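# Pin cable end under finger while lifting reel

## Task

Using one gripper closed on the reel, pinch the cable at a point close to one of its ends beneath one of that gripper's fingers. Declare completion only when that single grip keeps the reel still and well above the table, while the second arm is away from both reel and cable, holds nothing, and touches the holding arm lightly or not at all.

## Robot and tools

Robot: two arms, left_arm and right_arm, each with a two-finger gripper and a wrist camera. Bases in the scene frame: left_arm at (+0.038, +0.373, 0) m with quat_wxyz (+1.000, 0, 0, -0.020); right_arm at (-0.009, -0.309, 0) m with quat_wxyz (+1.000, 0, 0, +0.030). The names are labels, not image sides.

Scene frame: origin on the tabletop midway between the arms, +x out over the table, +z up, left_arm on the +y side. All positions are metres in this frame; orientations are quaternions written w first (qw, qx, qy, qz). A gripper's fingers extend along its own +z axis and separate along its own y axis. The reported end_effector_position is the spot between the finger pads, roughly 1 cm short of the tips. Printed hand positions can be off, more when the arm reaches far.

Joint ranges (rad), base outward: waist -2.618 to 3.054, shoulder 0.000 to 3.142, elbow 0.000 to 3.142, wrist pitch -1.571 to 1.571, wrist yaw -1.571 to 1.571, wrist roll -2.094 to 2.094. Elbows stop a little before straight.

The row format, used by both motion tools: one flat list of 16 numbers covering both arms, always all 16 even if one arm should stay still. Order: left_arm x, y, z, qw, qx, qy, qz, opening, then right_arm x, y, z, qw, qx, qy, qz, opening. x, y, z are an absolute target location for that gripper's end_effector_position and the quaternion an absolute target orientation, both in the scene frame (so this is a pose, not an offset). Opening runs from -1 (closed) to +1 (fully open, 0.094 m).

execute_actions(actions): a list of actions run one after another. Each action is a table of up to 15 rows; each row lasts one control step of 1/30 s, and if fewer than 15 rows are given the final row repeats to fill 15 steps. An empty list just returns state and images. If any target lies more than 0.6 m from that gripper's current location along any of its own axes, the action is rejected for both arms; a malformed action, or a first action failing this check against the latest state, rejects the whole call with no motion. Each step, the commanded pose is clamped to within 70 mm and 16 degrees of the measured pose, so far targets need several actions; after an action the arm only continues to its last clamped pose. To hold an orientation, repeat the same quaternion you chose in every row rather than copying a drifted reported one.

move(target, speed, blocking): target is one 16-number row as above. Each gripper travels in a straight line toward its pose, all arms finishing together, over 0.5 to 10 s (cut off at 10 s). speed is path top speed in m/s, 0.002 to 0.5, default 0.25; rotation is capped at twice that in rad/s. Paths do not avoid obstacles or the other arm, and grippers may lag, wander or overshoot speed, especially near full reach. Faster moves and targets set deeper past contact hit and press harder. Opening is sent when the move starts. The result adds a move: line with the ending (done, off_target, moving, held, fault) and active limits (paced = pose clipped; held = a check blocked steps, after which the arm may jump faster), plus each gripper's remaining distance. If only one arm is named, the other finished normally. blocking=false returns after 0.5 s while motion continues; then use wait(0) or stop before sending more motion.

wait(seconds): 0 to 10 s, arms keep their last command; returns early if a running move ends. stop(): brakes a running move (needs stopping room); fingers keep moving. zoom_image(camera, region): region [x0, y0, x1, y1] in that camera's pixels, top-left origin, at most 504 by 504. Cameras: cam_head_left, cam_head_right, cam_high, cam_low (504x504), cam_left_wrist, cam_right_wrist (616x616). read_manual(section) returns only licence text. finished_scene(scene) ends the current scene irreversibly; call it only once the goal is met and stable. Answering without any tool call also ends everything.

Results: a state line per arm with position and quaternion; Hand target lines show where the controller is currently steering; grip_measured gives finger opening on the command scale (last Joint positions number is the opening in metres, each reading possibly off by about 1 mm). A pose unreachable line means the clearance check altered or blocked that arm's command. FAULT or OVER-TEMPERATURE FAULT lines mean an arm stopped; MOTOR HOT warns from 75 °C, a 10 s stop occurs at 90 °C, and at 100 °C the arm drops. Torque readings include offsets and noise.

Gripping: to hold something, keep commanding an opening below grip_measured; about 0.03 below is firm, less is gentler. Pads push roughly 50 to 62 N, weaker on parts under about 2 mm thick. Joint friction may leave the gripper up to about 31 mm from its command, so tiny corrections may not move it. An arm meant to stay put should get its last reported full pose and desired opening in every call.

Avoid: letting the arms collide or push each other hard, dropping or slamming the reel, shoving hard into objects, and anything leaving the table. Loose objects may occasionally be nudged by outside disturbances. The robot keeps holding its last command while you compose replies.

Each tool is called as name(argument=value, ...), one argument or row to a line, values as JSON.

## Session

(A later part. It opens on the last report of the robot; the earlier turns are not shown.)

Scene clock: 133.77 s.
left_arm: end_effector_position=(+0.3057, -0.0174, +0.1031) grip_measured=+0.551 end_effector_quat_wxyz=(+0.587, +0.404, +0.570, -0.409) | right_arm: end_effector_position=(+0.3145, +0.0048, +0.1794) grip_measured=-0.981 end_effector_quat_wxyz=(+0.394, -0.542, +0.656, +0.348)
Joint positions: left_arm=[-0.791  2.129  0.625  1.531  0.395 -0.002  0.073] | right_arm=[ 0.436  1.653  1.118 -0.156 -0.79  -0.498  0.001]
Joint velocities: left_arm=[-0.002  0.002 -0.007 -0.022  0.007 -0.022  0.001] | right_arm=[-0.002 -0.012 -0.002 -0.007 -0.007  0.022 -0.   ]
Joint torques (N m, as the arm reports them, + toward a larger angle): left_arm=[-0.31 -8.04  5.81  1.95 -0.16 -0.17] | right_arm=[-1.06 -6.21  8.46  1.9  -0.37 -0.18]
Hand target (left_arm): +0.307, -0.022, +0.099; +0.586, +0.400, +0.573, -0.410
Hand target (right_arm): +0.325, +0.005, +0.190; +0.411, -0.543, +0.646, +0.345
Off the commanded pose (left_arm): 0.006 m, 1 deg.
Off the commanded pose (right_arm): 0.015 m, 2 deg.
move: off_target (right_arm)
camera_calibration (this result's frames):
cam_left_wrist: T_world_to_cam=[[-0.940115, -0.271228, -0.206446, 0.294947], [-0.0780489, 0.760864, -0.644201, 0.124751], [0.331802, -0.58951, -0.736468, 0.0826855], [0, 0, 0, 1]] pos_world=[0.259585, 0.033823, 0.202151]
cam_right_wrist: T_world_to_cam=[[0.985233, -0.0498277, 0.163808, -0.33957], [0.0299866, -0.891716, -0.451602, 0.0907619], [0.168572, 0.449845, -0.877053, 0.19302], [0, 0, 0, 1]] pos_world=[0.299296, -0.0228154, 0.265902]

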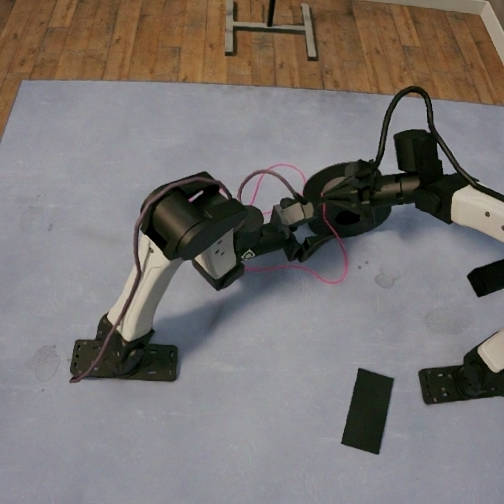

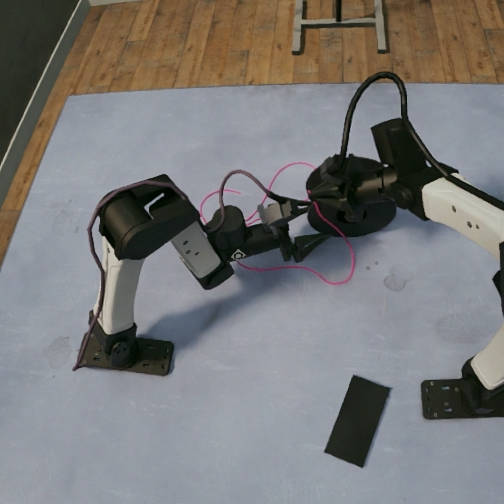

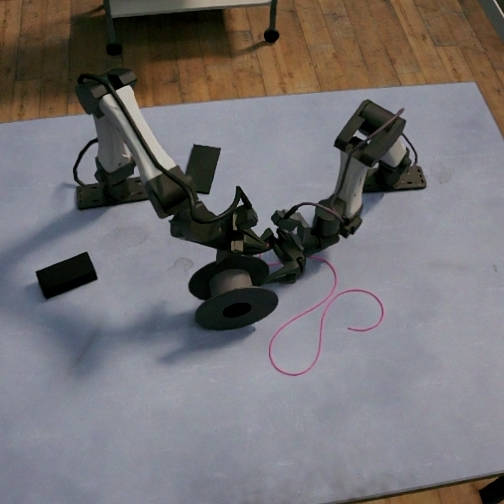

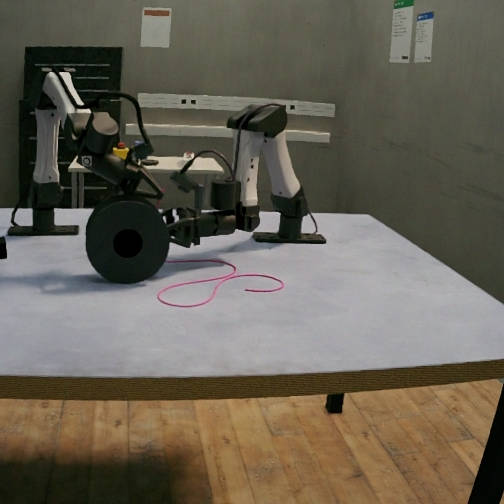

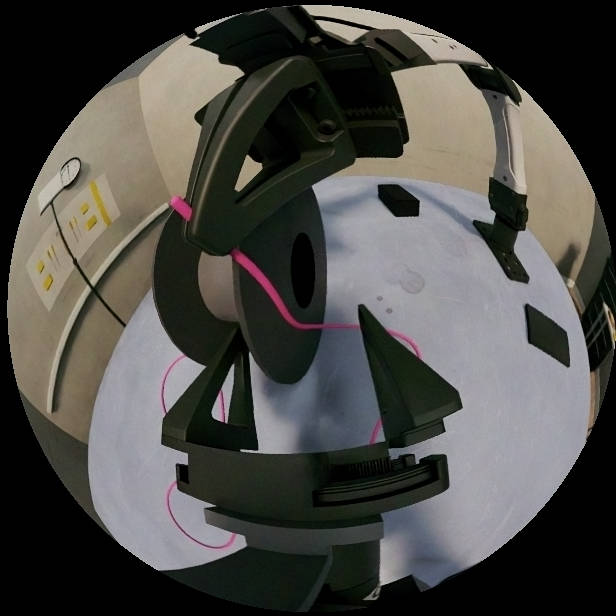

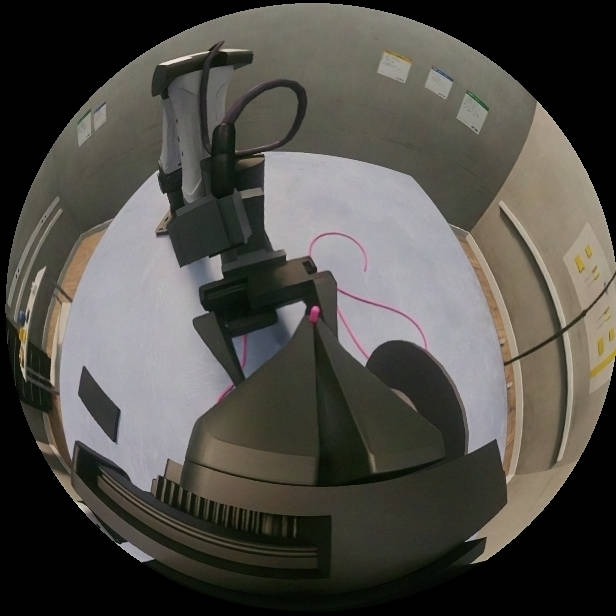

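move(
  target=[0.30,0.0,0.12,0.54,0.457,0.532,-0.46,0.8,0.33,0.005,0.23,0.411,-0.542,0.646,0.345,-1],
  speed=0.06,
)

move(
  target=[0.30,0.0,0.12,0.54,0.457,0.532,-0.46,0.8,0.39,0.025,0.22,0.411,-0.542,0.646,0.345,-1],
  speed=0.06,
)

zoom_image(
  camera="cam_head_left",
  region=[240,140,420,300],
)

Scene clock: 149.50 s.
left_arm: end_effector_position=(+0.2997, -0.0010, +0.1180) grip_measured=+0.798 end_effector_quat_wxyz=(+0.546, +0.457, +0.532, -0.459) | right_arm: end_effector_position=(+0.3241, +0.0065, +0.2174) grip_measured=-0.981 end_effector_quat_wxyz=(+0.397, -0.542, +0.655, +0.347)
Joint positions: left_arm=[-0.679  2.052  0.625  1.449  0.691 -0.002  0.084] | right_arm=[ 0.428  1.653  1.27  -0.304 -0.794 -0.503  0.001]
Joint velocities: left_arm=[ 0.007 -0.007 -0.007  0.022 -0.022 -0.051 -0.001] | right_arm=[-0.007 -0.007 -0.012 -0.051  0.037 -0.037  0.001]
Joint torques (N m, as the arm reports them, + toward a larger angle): left_arm=[  0.74 -10.91   4.93   1.72   0.11  -0.1 ] | right_arm=[-0.97 -7.31  8.53  1.74 -0.47 -0.11]
Hand target (left_arm): +0.300, +0.001, +0.120; +0.542, +0.458, +0.533, -0.461
Hand target (right_arm): +0.330, +0.005, +0.230; +0.411, -0.542, +0.646, +0.345
Off the commanded pose (left_arm): 0.002 m, 1 deg.
Off the commanded pose (right_arm): 0.014 m, 2 deg.
move: off_target (right_arm)
camera_calibration (this result's frames):
cam_left_wrist: T_world_to_cam=[[-0.973671, -0.0923313, -0.20842, 0.307315], [0.0636903, 0.7677, -0.637637, 0.0781786], [0.218878, -0.634123, -0.741607, 0.139661], [0, 0, 0, 1]] pos_world=[0.263675, 0.0569196, 0.217474]
cam_right_wrist: T_world_to_cam=[[0.984076, -0.052891, 0.169697, -0.356033], [0.0304937, -0.890314, -0.454325, 0.109594], [0.175114, 0.452265, -0.874524, 0.221277], [0, 0, 0, 1]] pos_world=[0.308273, -0.0213337, 0.303721]

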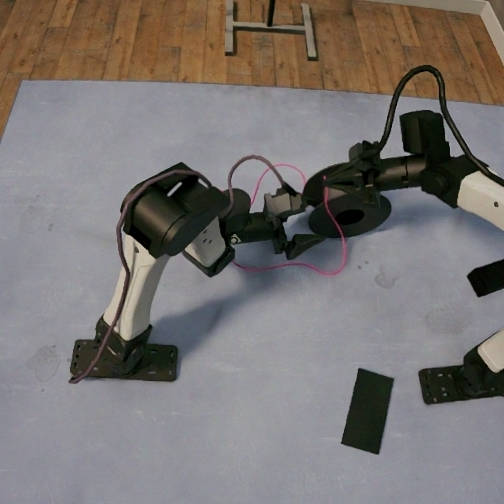

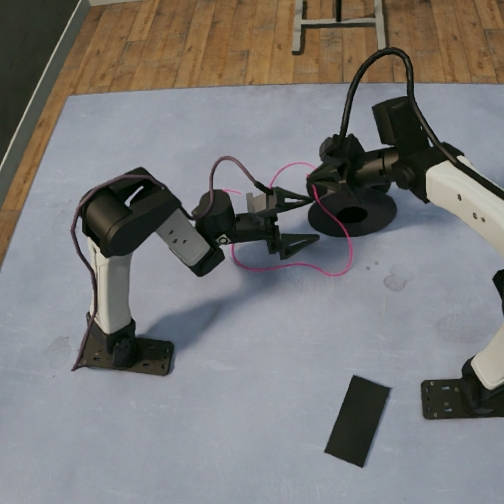

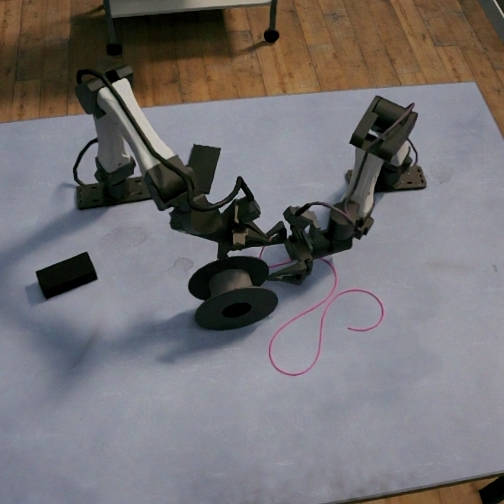

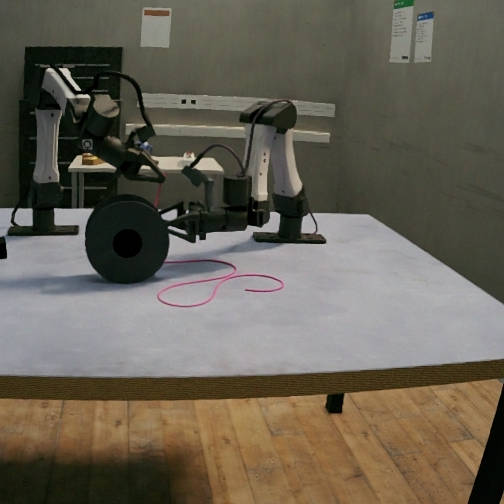

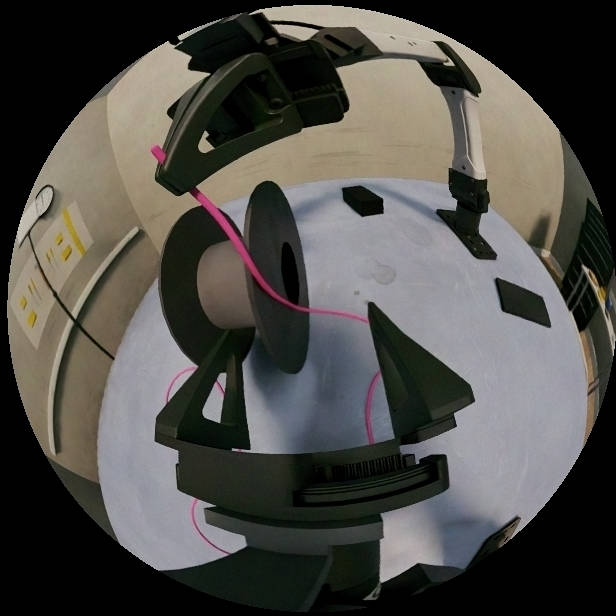

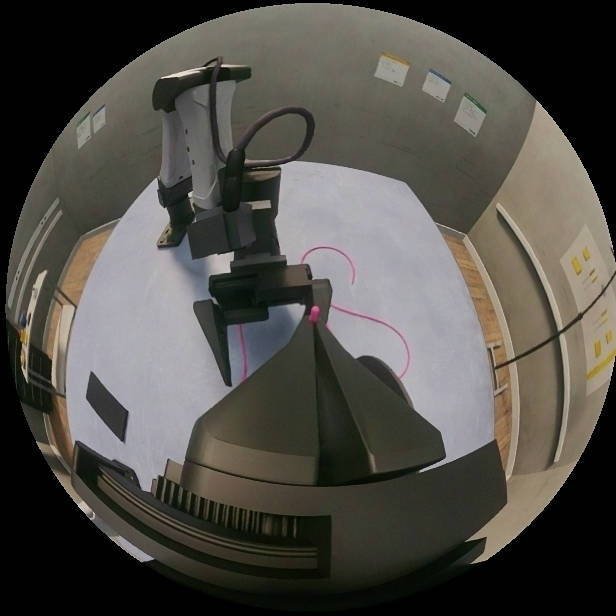

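Scene clock: 150.93 s.
left_arm: end_effector_position=(+0.2997, -0.0010, +0.1173) grip_measured=+0.798 end_effector_quat_wxyz=(+0.544, +0.457, +0.533, -0.459) | right_arm: end_effector_position=(+0.3825, +0.0273, +0.2107) grip_measured=-0.981 end_effector_quat_wxyz=(+0.401, -0.542, +0.653, +0.346)
Joint positions: left_arm=[-0.679  2.052  0.625  1.445  0.691 -0.002  0.084] | right_arm=[ 0.406  1.887  1.524 -0.33  -0.812 -0.523  0.001]
Joint velocities: left_arm=[-0.002 -0.012  0.007 -0.051 -0.022 -0.022 -0.001] | right_arm=[-0.002  0.002  0.017 -0.066  0.022 -0.022 -0.001]
Joint torques (N m, as the arm reports them, + toward a larger angle): left_arm=[  0.48 -11.05   5.     1.72   0.13  -0.14] | right_arm=[-0.97 -8.55  8.63  1.73 -0.44 -0.12]
Hand target (left_arm): +0.300, +0.000, +0.120; +0.541, +0.458, +0.533, -0.461
Hand target (right_arm): +0.389, +0.025, +0.219; +0.411, -0.542, +0.646, +0.345
Off the commanded pose (left_arm): 0.003 m, 0 deg.
Off the commanded pose (right_arm): 0.012 m, 1 deg.
move: off_target (right_arm)
camera_calibration (this result's frames):
cam_left_wrist: T_world_to_cam=[[-0.974207, -0.0918629, -0.206111, 0.307066], [0.0620442, 0.769139, -0.636063, 0.0780433], [0.216958, -0.632445, -0.743601, 0.139939], [0, 0, 0, 1]] pos_world=[0.263943, 0.0566854, 0.216989]
cam_right_wrist: T_world_to_cam=[[0.982821, -0.0532748, 0.176705, -0.412298], [0.0341526, -0.8884, -0.457798, 0.122555], [0.181374, 0.455968, -0.871319, 0.192646], [0, 0, 0, 1]] pos_world=[0.366089, -0.000927033, 0.296817]

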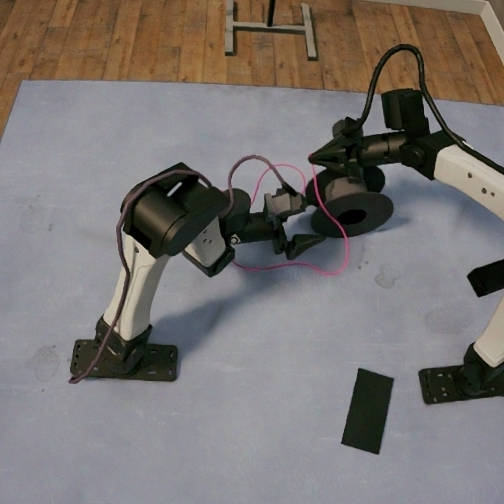

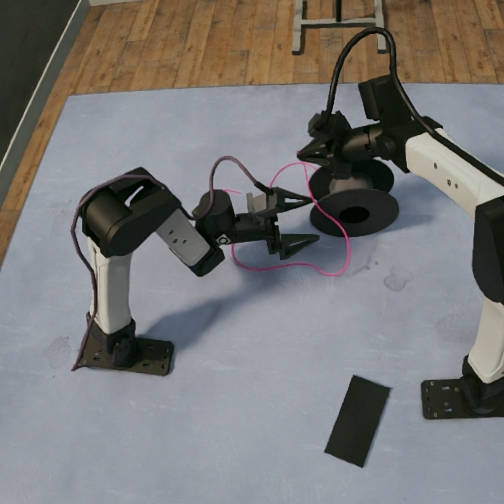

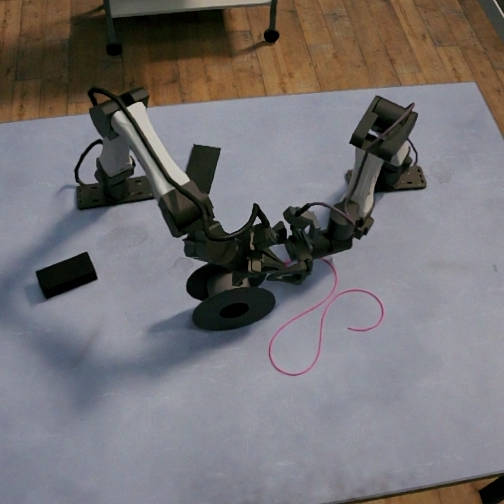

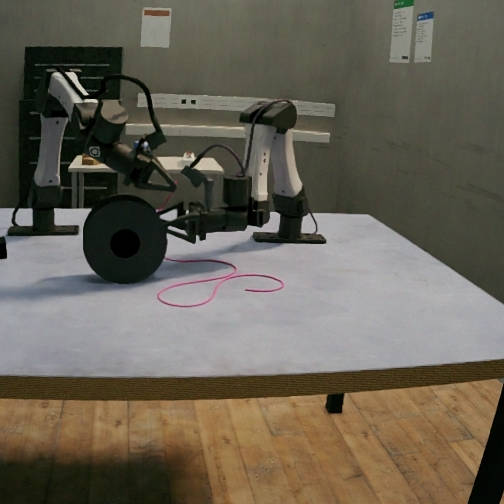

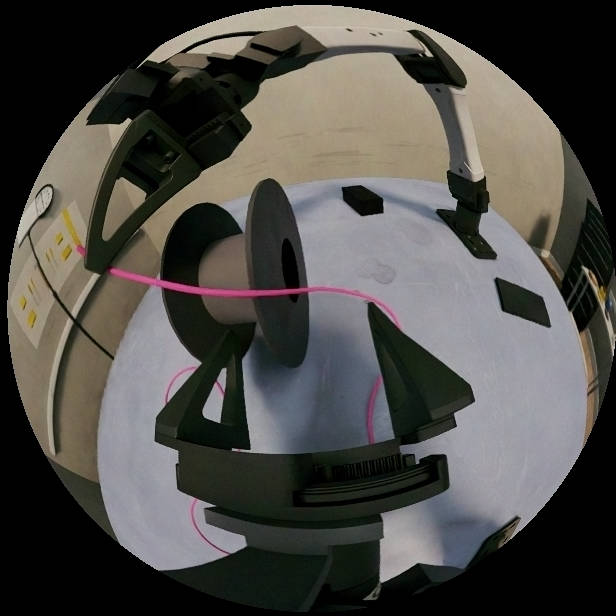

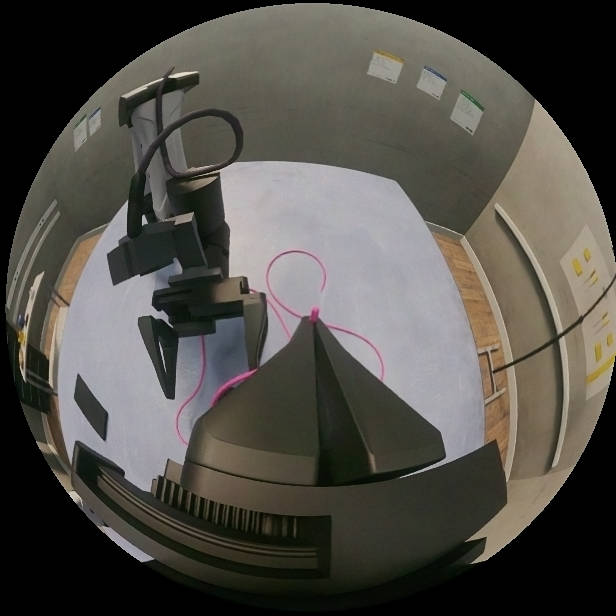

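Region (240, 140, 420, 300) of cam_head_left's 504x504 image, scaled by 2.800, with more detail than that image has.

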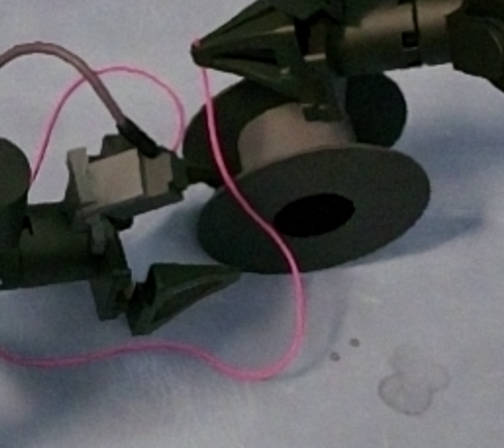

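move(
  target=[0.31,-0.05,0.125,0.54,0.457,0.532,-0.46,0.8,0.38,0.01,0.215,0.411,-0.542,0.646,0.345,-1],
  speed=0.05,
)

zoom_image(
  camera="cam_head_left",
  region=[240,140,420,300],
)

Scene clock: 156.80 s.
left_arm: end_effector_position=(+0.3072, -0.0451, +0.1352) grip_measured=+0.798 end_effector_quat_wxyz=(+0.551, +0.459, +0.521, -0.463) | right_arm: end_effector_position=(+0.3806, +0.0157, +0.2089) grip_measured=-0.981 end_effector_quat_wxyz=(+0.402, -0.543, +0.652, +0.346)
Joint positions: left_arm=[-0.756  2.076  0.788  1.332  0.625 -0.002  0.084] | right_arm=[ 0.382  1.864  1.489 -0.332 -0.831 -0.546  0.001]
Joint velocities: left_arm=[-0.007 -0.012 -0.012 -0.066 -0.037  0.022  0.001] | right_arm=[-0.002  0.002 -0.007 -0.022 -0.051  0.007  0.   ]
Joint torques (N m, as the arm reports them, + toward a larger angle): left_arm=[-0.31 -8.65  7.18  1.74 -0.12 -0.14] | right_arm=[ -1.01 -10.42   5.5    1.81  -0.44  -0.1 ]
Hand target (left_arm): +0.309, -0.050, +0.125; +0.541, +0.458, +0.533, -0.462
Hand target (right_arm): +0.380, +0.010, +0.215; +0.411, -0.542, +0.647, +0.345
Off the commanded pose (left_arm): 0.012 m, 2 deg.
Off the commanded pose (right_arm): 0.008 m, 1 deg.
move: off_target (left_arm)
camera_calibration (this result's frames):
cam_left_wrist: T_world_to_cam=[[-0.971547, -0.0847641, -0.221157, 0.315561], [0.0818399, 0.7561, -0.649319, 0.118025], [0.222256, -0.648943, -0.72765, 0.119222], [0, 0, 0, 1]] pos_world=[0.270425, 0.0148782, 0.233176]
cam_right_wrist: T_world_to_cam=[[0.982454, -0.0526178, 0.178928, -0.411044], [0.0359759, -0.887893, -0.45864, 0.111007], [0.183002, 0.45703, -0.870422, 0.195819], [0, 0, 0, 1]] pos_world=[0.364003, -0.0125612, 0.294905]

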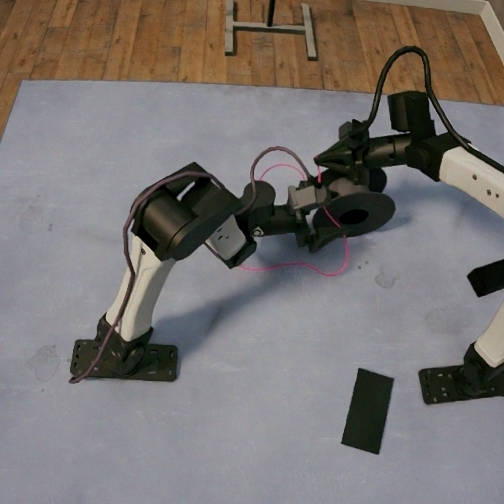

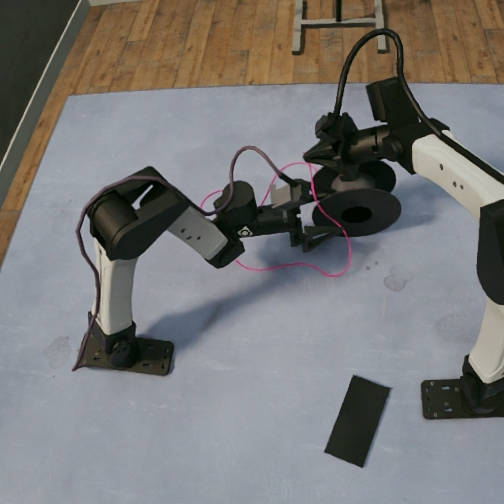

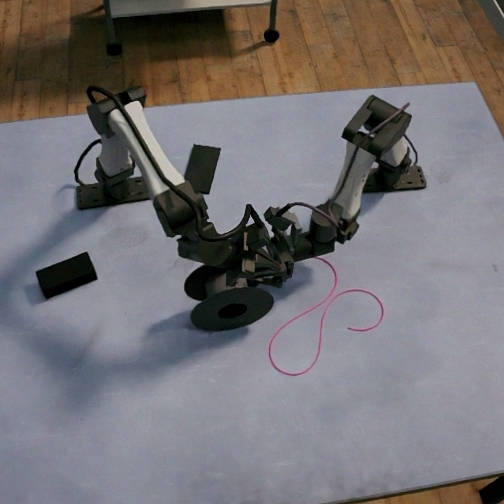

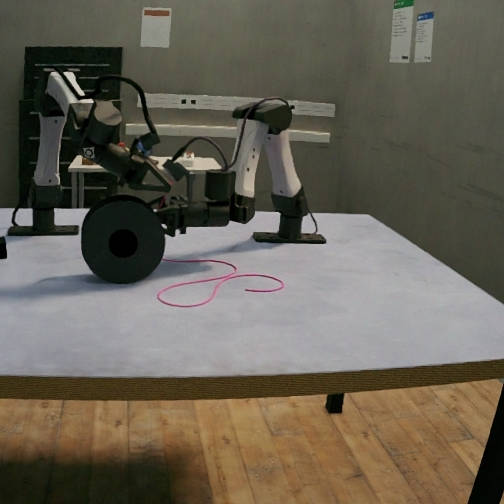

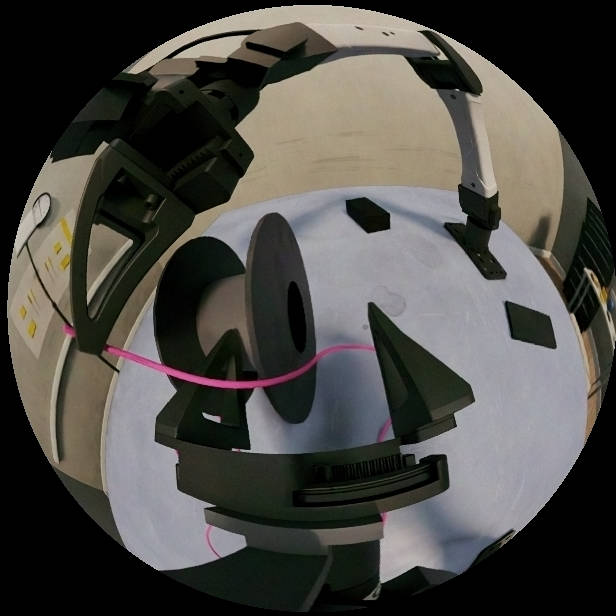

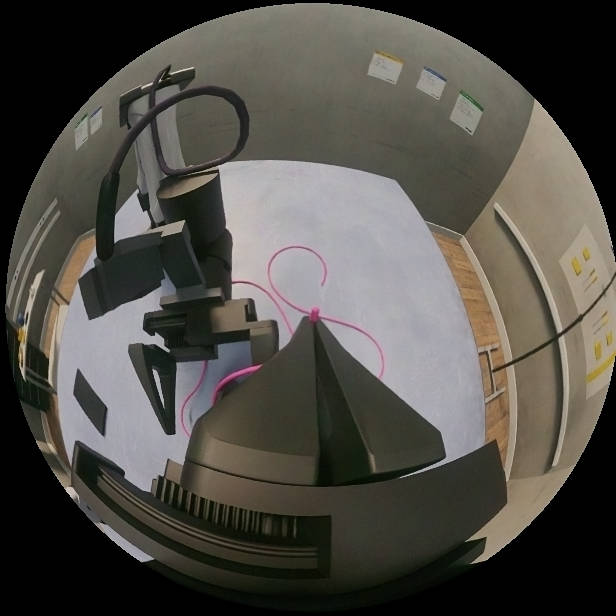

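Region (240, 140, 420, 300) of cam_head_left's 504x504 image, scaled by 2.800, with more detail than that image has.

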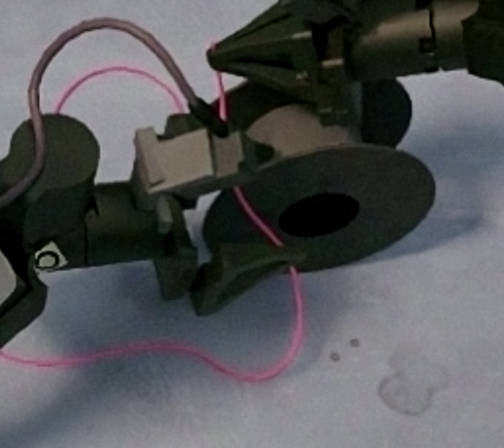

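move(
  target=[0.32,-0.062,0.118,0.54,0.457,0.532,-0.46,0.0,0.355,0.0,0.205,0.411,-0.542,0.646,0.345,-1],
  speed=0.04,
)

move(
  target=[0.32,-0.062,0.118,0.54,0.457,0.532,-0.46,-1,0.355,0.0,0.205,0.411,-0.542,0.646,0.345,-1],
)

zoom_image(
  camera="cam_head_left",
  region=[240,140,420,300],
)

Scene clock: 166.47 s.
left_arm: end_effector_position=(+0.3191, -0.0565, +0.1267) grip_measured=+0.001 end_effector_quat_wxyz=(+0.549, +0.458, +0.524, -0.462) | right_arm: end_effector_position=(+0.3550, +0.0037, +0.1982) grip_measured=-0.981 end_effector_quat_wxyz=(+0.398, -0.542, +0.654, +0.347)
Joint positions: left_arm=[-0.756  2.138  0.859  1.316  0.622 -0.002  0.047] | right_arm=[ 0.382  1.769  1.331 -0.28  -0.831 -0.547  0.001]
Joint velocities: left_arm=[-0.002  0.002  0.012  0.022  0.037  0.037 -0.   ] | right_arm=[-0.022  0.002  0.012  0.022 -0.051 -0.051 -0.001]
Joint torques (N m, as the arm reports them, + toward a larger angle): left_arm=[-0.49 -9.45  7.22  1.74 -0.15 -0.12] | right_arm=[-0.68 -9.55  5.31  1.86 -0.4  -0.08]
Hand target (left_arm): +0.320, -0.062, +0.118; +0.541, +0.458, +0.533, -0.461
Hand target (right_arm): +0.355, -0.000, +0.205; +0.411, -0.543, +0.646, +0.345
Off the commanded pose (left_arm): 0.010 m, 1 deg.
Off the commanded pose (right_arm): 0.008 m, 2 deg.
move: done
camera_calibration (this result's frames):
cam_left_wrist: T_world_to_cam=[[-0.972211, -0.0871637, -0.217276, 0.323804], [0.076409, 0.759133, -0.646435, 0.121714], [0.221287, -0.645073, -0.731377, 0.104047], [0, 0, 0, 1]] pos_world=[0.282481, 0.00294461, 0.225132]
cam_right_wrist: T_world_to_cam=[[0.98393, -0.0510659, 0.171099, -0.383605], [0.0330578, -0.889569, -0.455603, 0.0968302], [0.17547, 0.453937, -0.873585, 0.200021], [0, 0, 0, 1]] pos_world=[0.339142, -0.024249, 0.284486]

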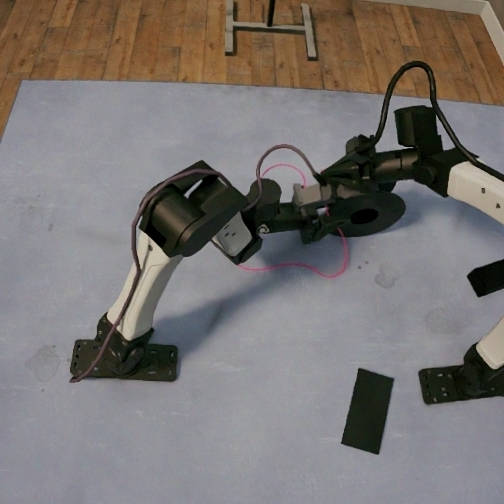

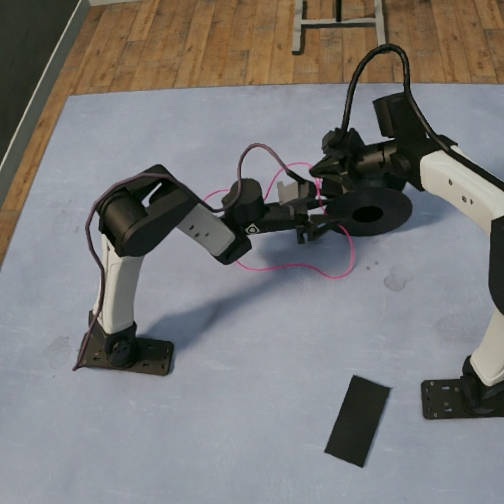

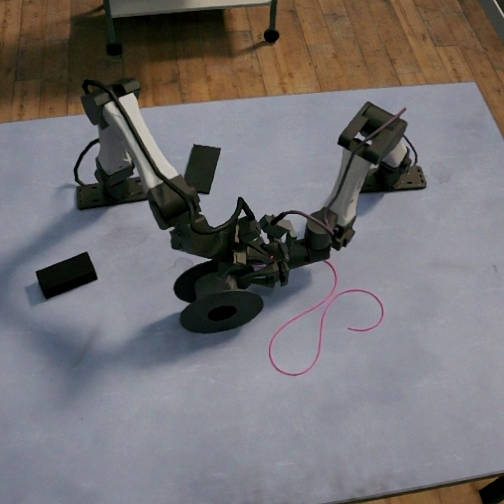

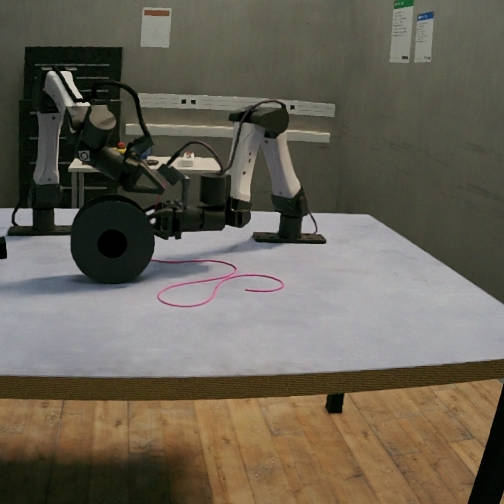

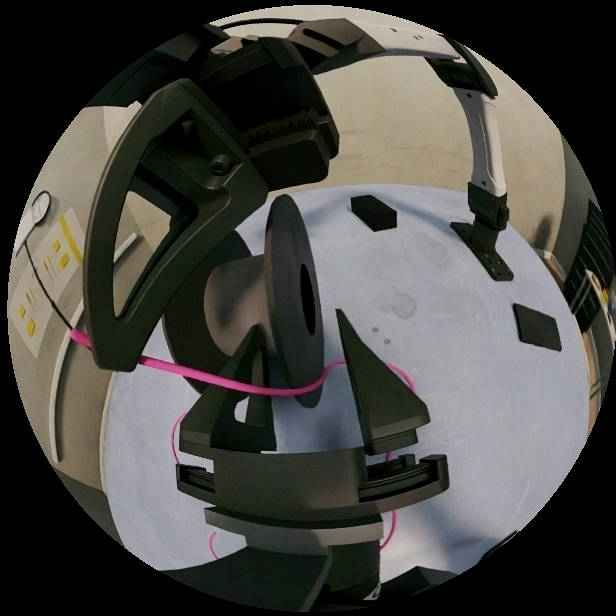

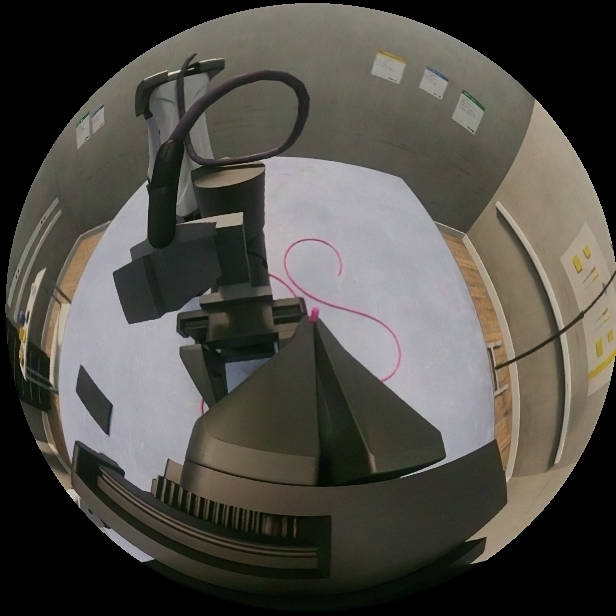

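Scene clock: 167.17 s.
left_arm: end_effector_position=(+0.3196, -0.0565, +0.1269) grip_measured=-0.933 end_effector_quat_wxyz=(+0.550, +0.457, +0.525, -0.461) | right_arm: end_effector_position=(+0.3547, +0.0036, +0.1978) grip_measured=-0.981 end_effector_quat_wxyz=(+0.397, -0.542, +0.654, +0.347)
Joint positions: left_arm=[-0.756  2.138  0.859  1.316  0.619 -0.003  0.003] | right_arm=[ 0.382  1.769  1.331 -0.282 -0.831 -0.547  0.001]
Joint velocities: left_arm=[ 0.007 -0.012  0.007 -0.081 -0.081 -0.022 -0.001] | right_arm=[-0.017 -0.007 -0.012 -0.037 -0.037  0.066  0.   ]
Joint torques (N m, as the arm reports them, + toward a larger angle): left_arm=[-0.41 -9.51  7.33  1.74 -0.13 -0.12] | right_arm=[-0.71 -9.75  5.25  1.95 -0.4  -0.08]
Hand target (left_arm): +0.320, -0.062, +0.118; +0.541, +0.458, +0.533, -0.461
Hand target (right_arm): +0.355, -0.000, +0.205; +0.411, -0.543, +0.646, +0.345
Off the commanded pose (left_arm): 0.010 m, 1 deg.
Off the commanded pose (right_arm): 0.008 m, 2 deg.
move: done
camera_calibration (this result's frames):
cam_left_wrist: T_world_to_cam=[[-0.971983, -0.0902063, -0.217053, 0.324122], [0.073979, 0.759096, -0.646762, 0.122559], [0.223106, -0.644699, -0.731155, 0.10345], [0, 0, 0, 1]] pos_world=[0.282894, 0.00289775, 0.225256]
cam_right_wrist: T_world_to_cam=[[0.98434, -0.050872, 0.168781, -0.382938], [0.031959, -0.890089, -0.454666, 0.0967459], [0.17336, 0.45294, -0.874524, 0.200743], [0, 0, 0, 1]] pos_world=[0.339049, -0.0242931, 0.284175]

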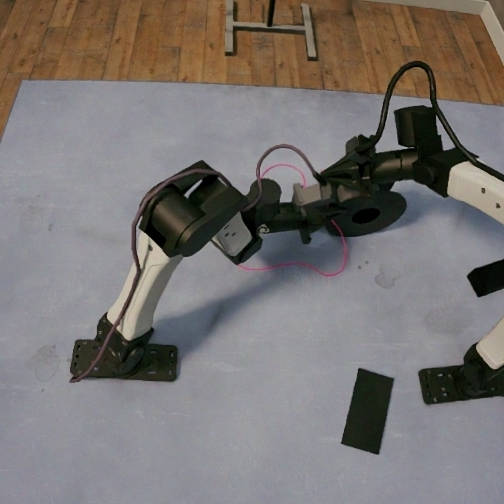

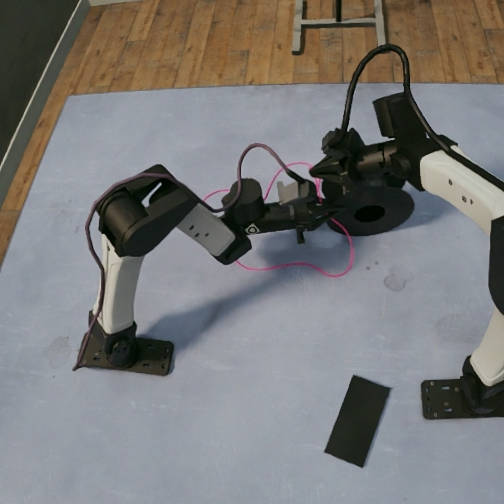

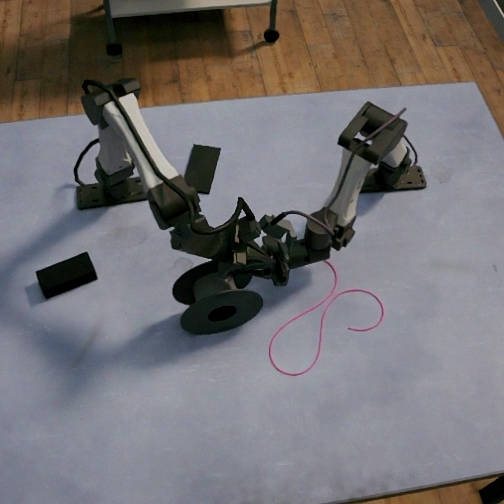

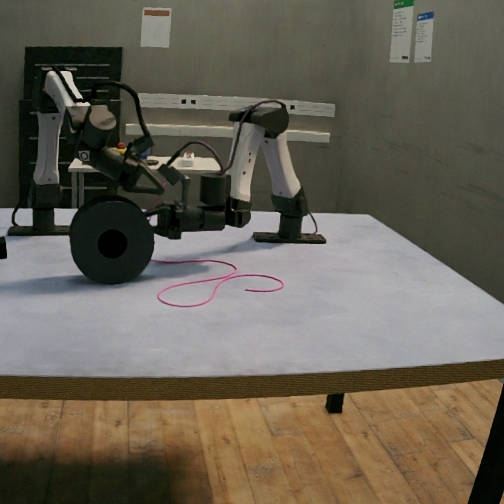

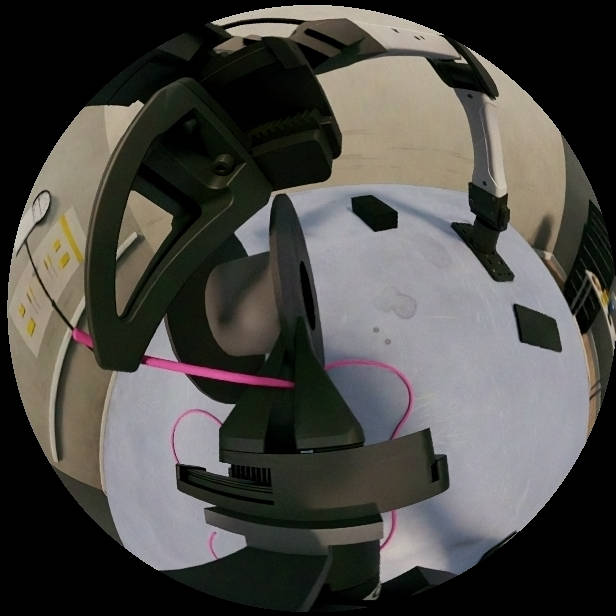

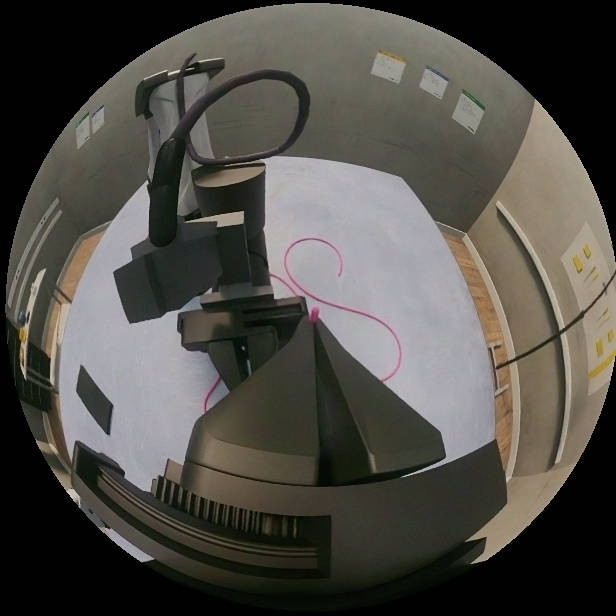

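Region (240, 140, 420, 300) of cam_head_left's 504x504 image, scaled by 2.800, with more detail than that image has.

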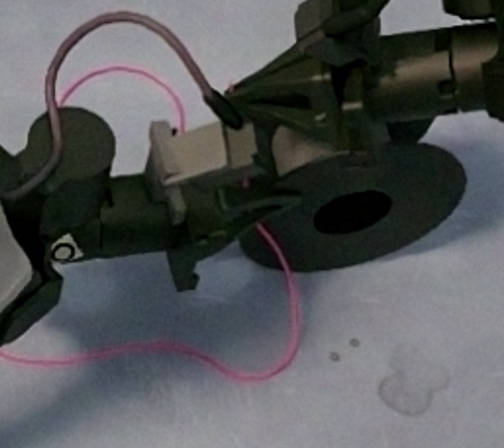

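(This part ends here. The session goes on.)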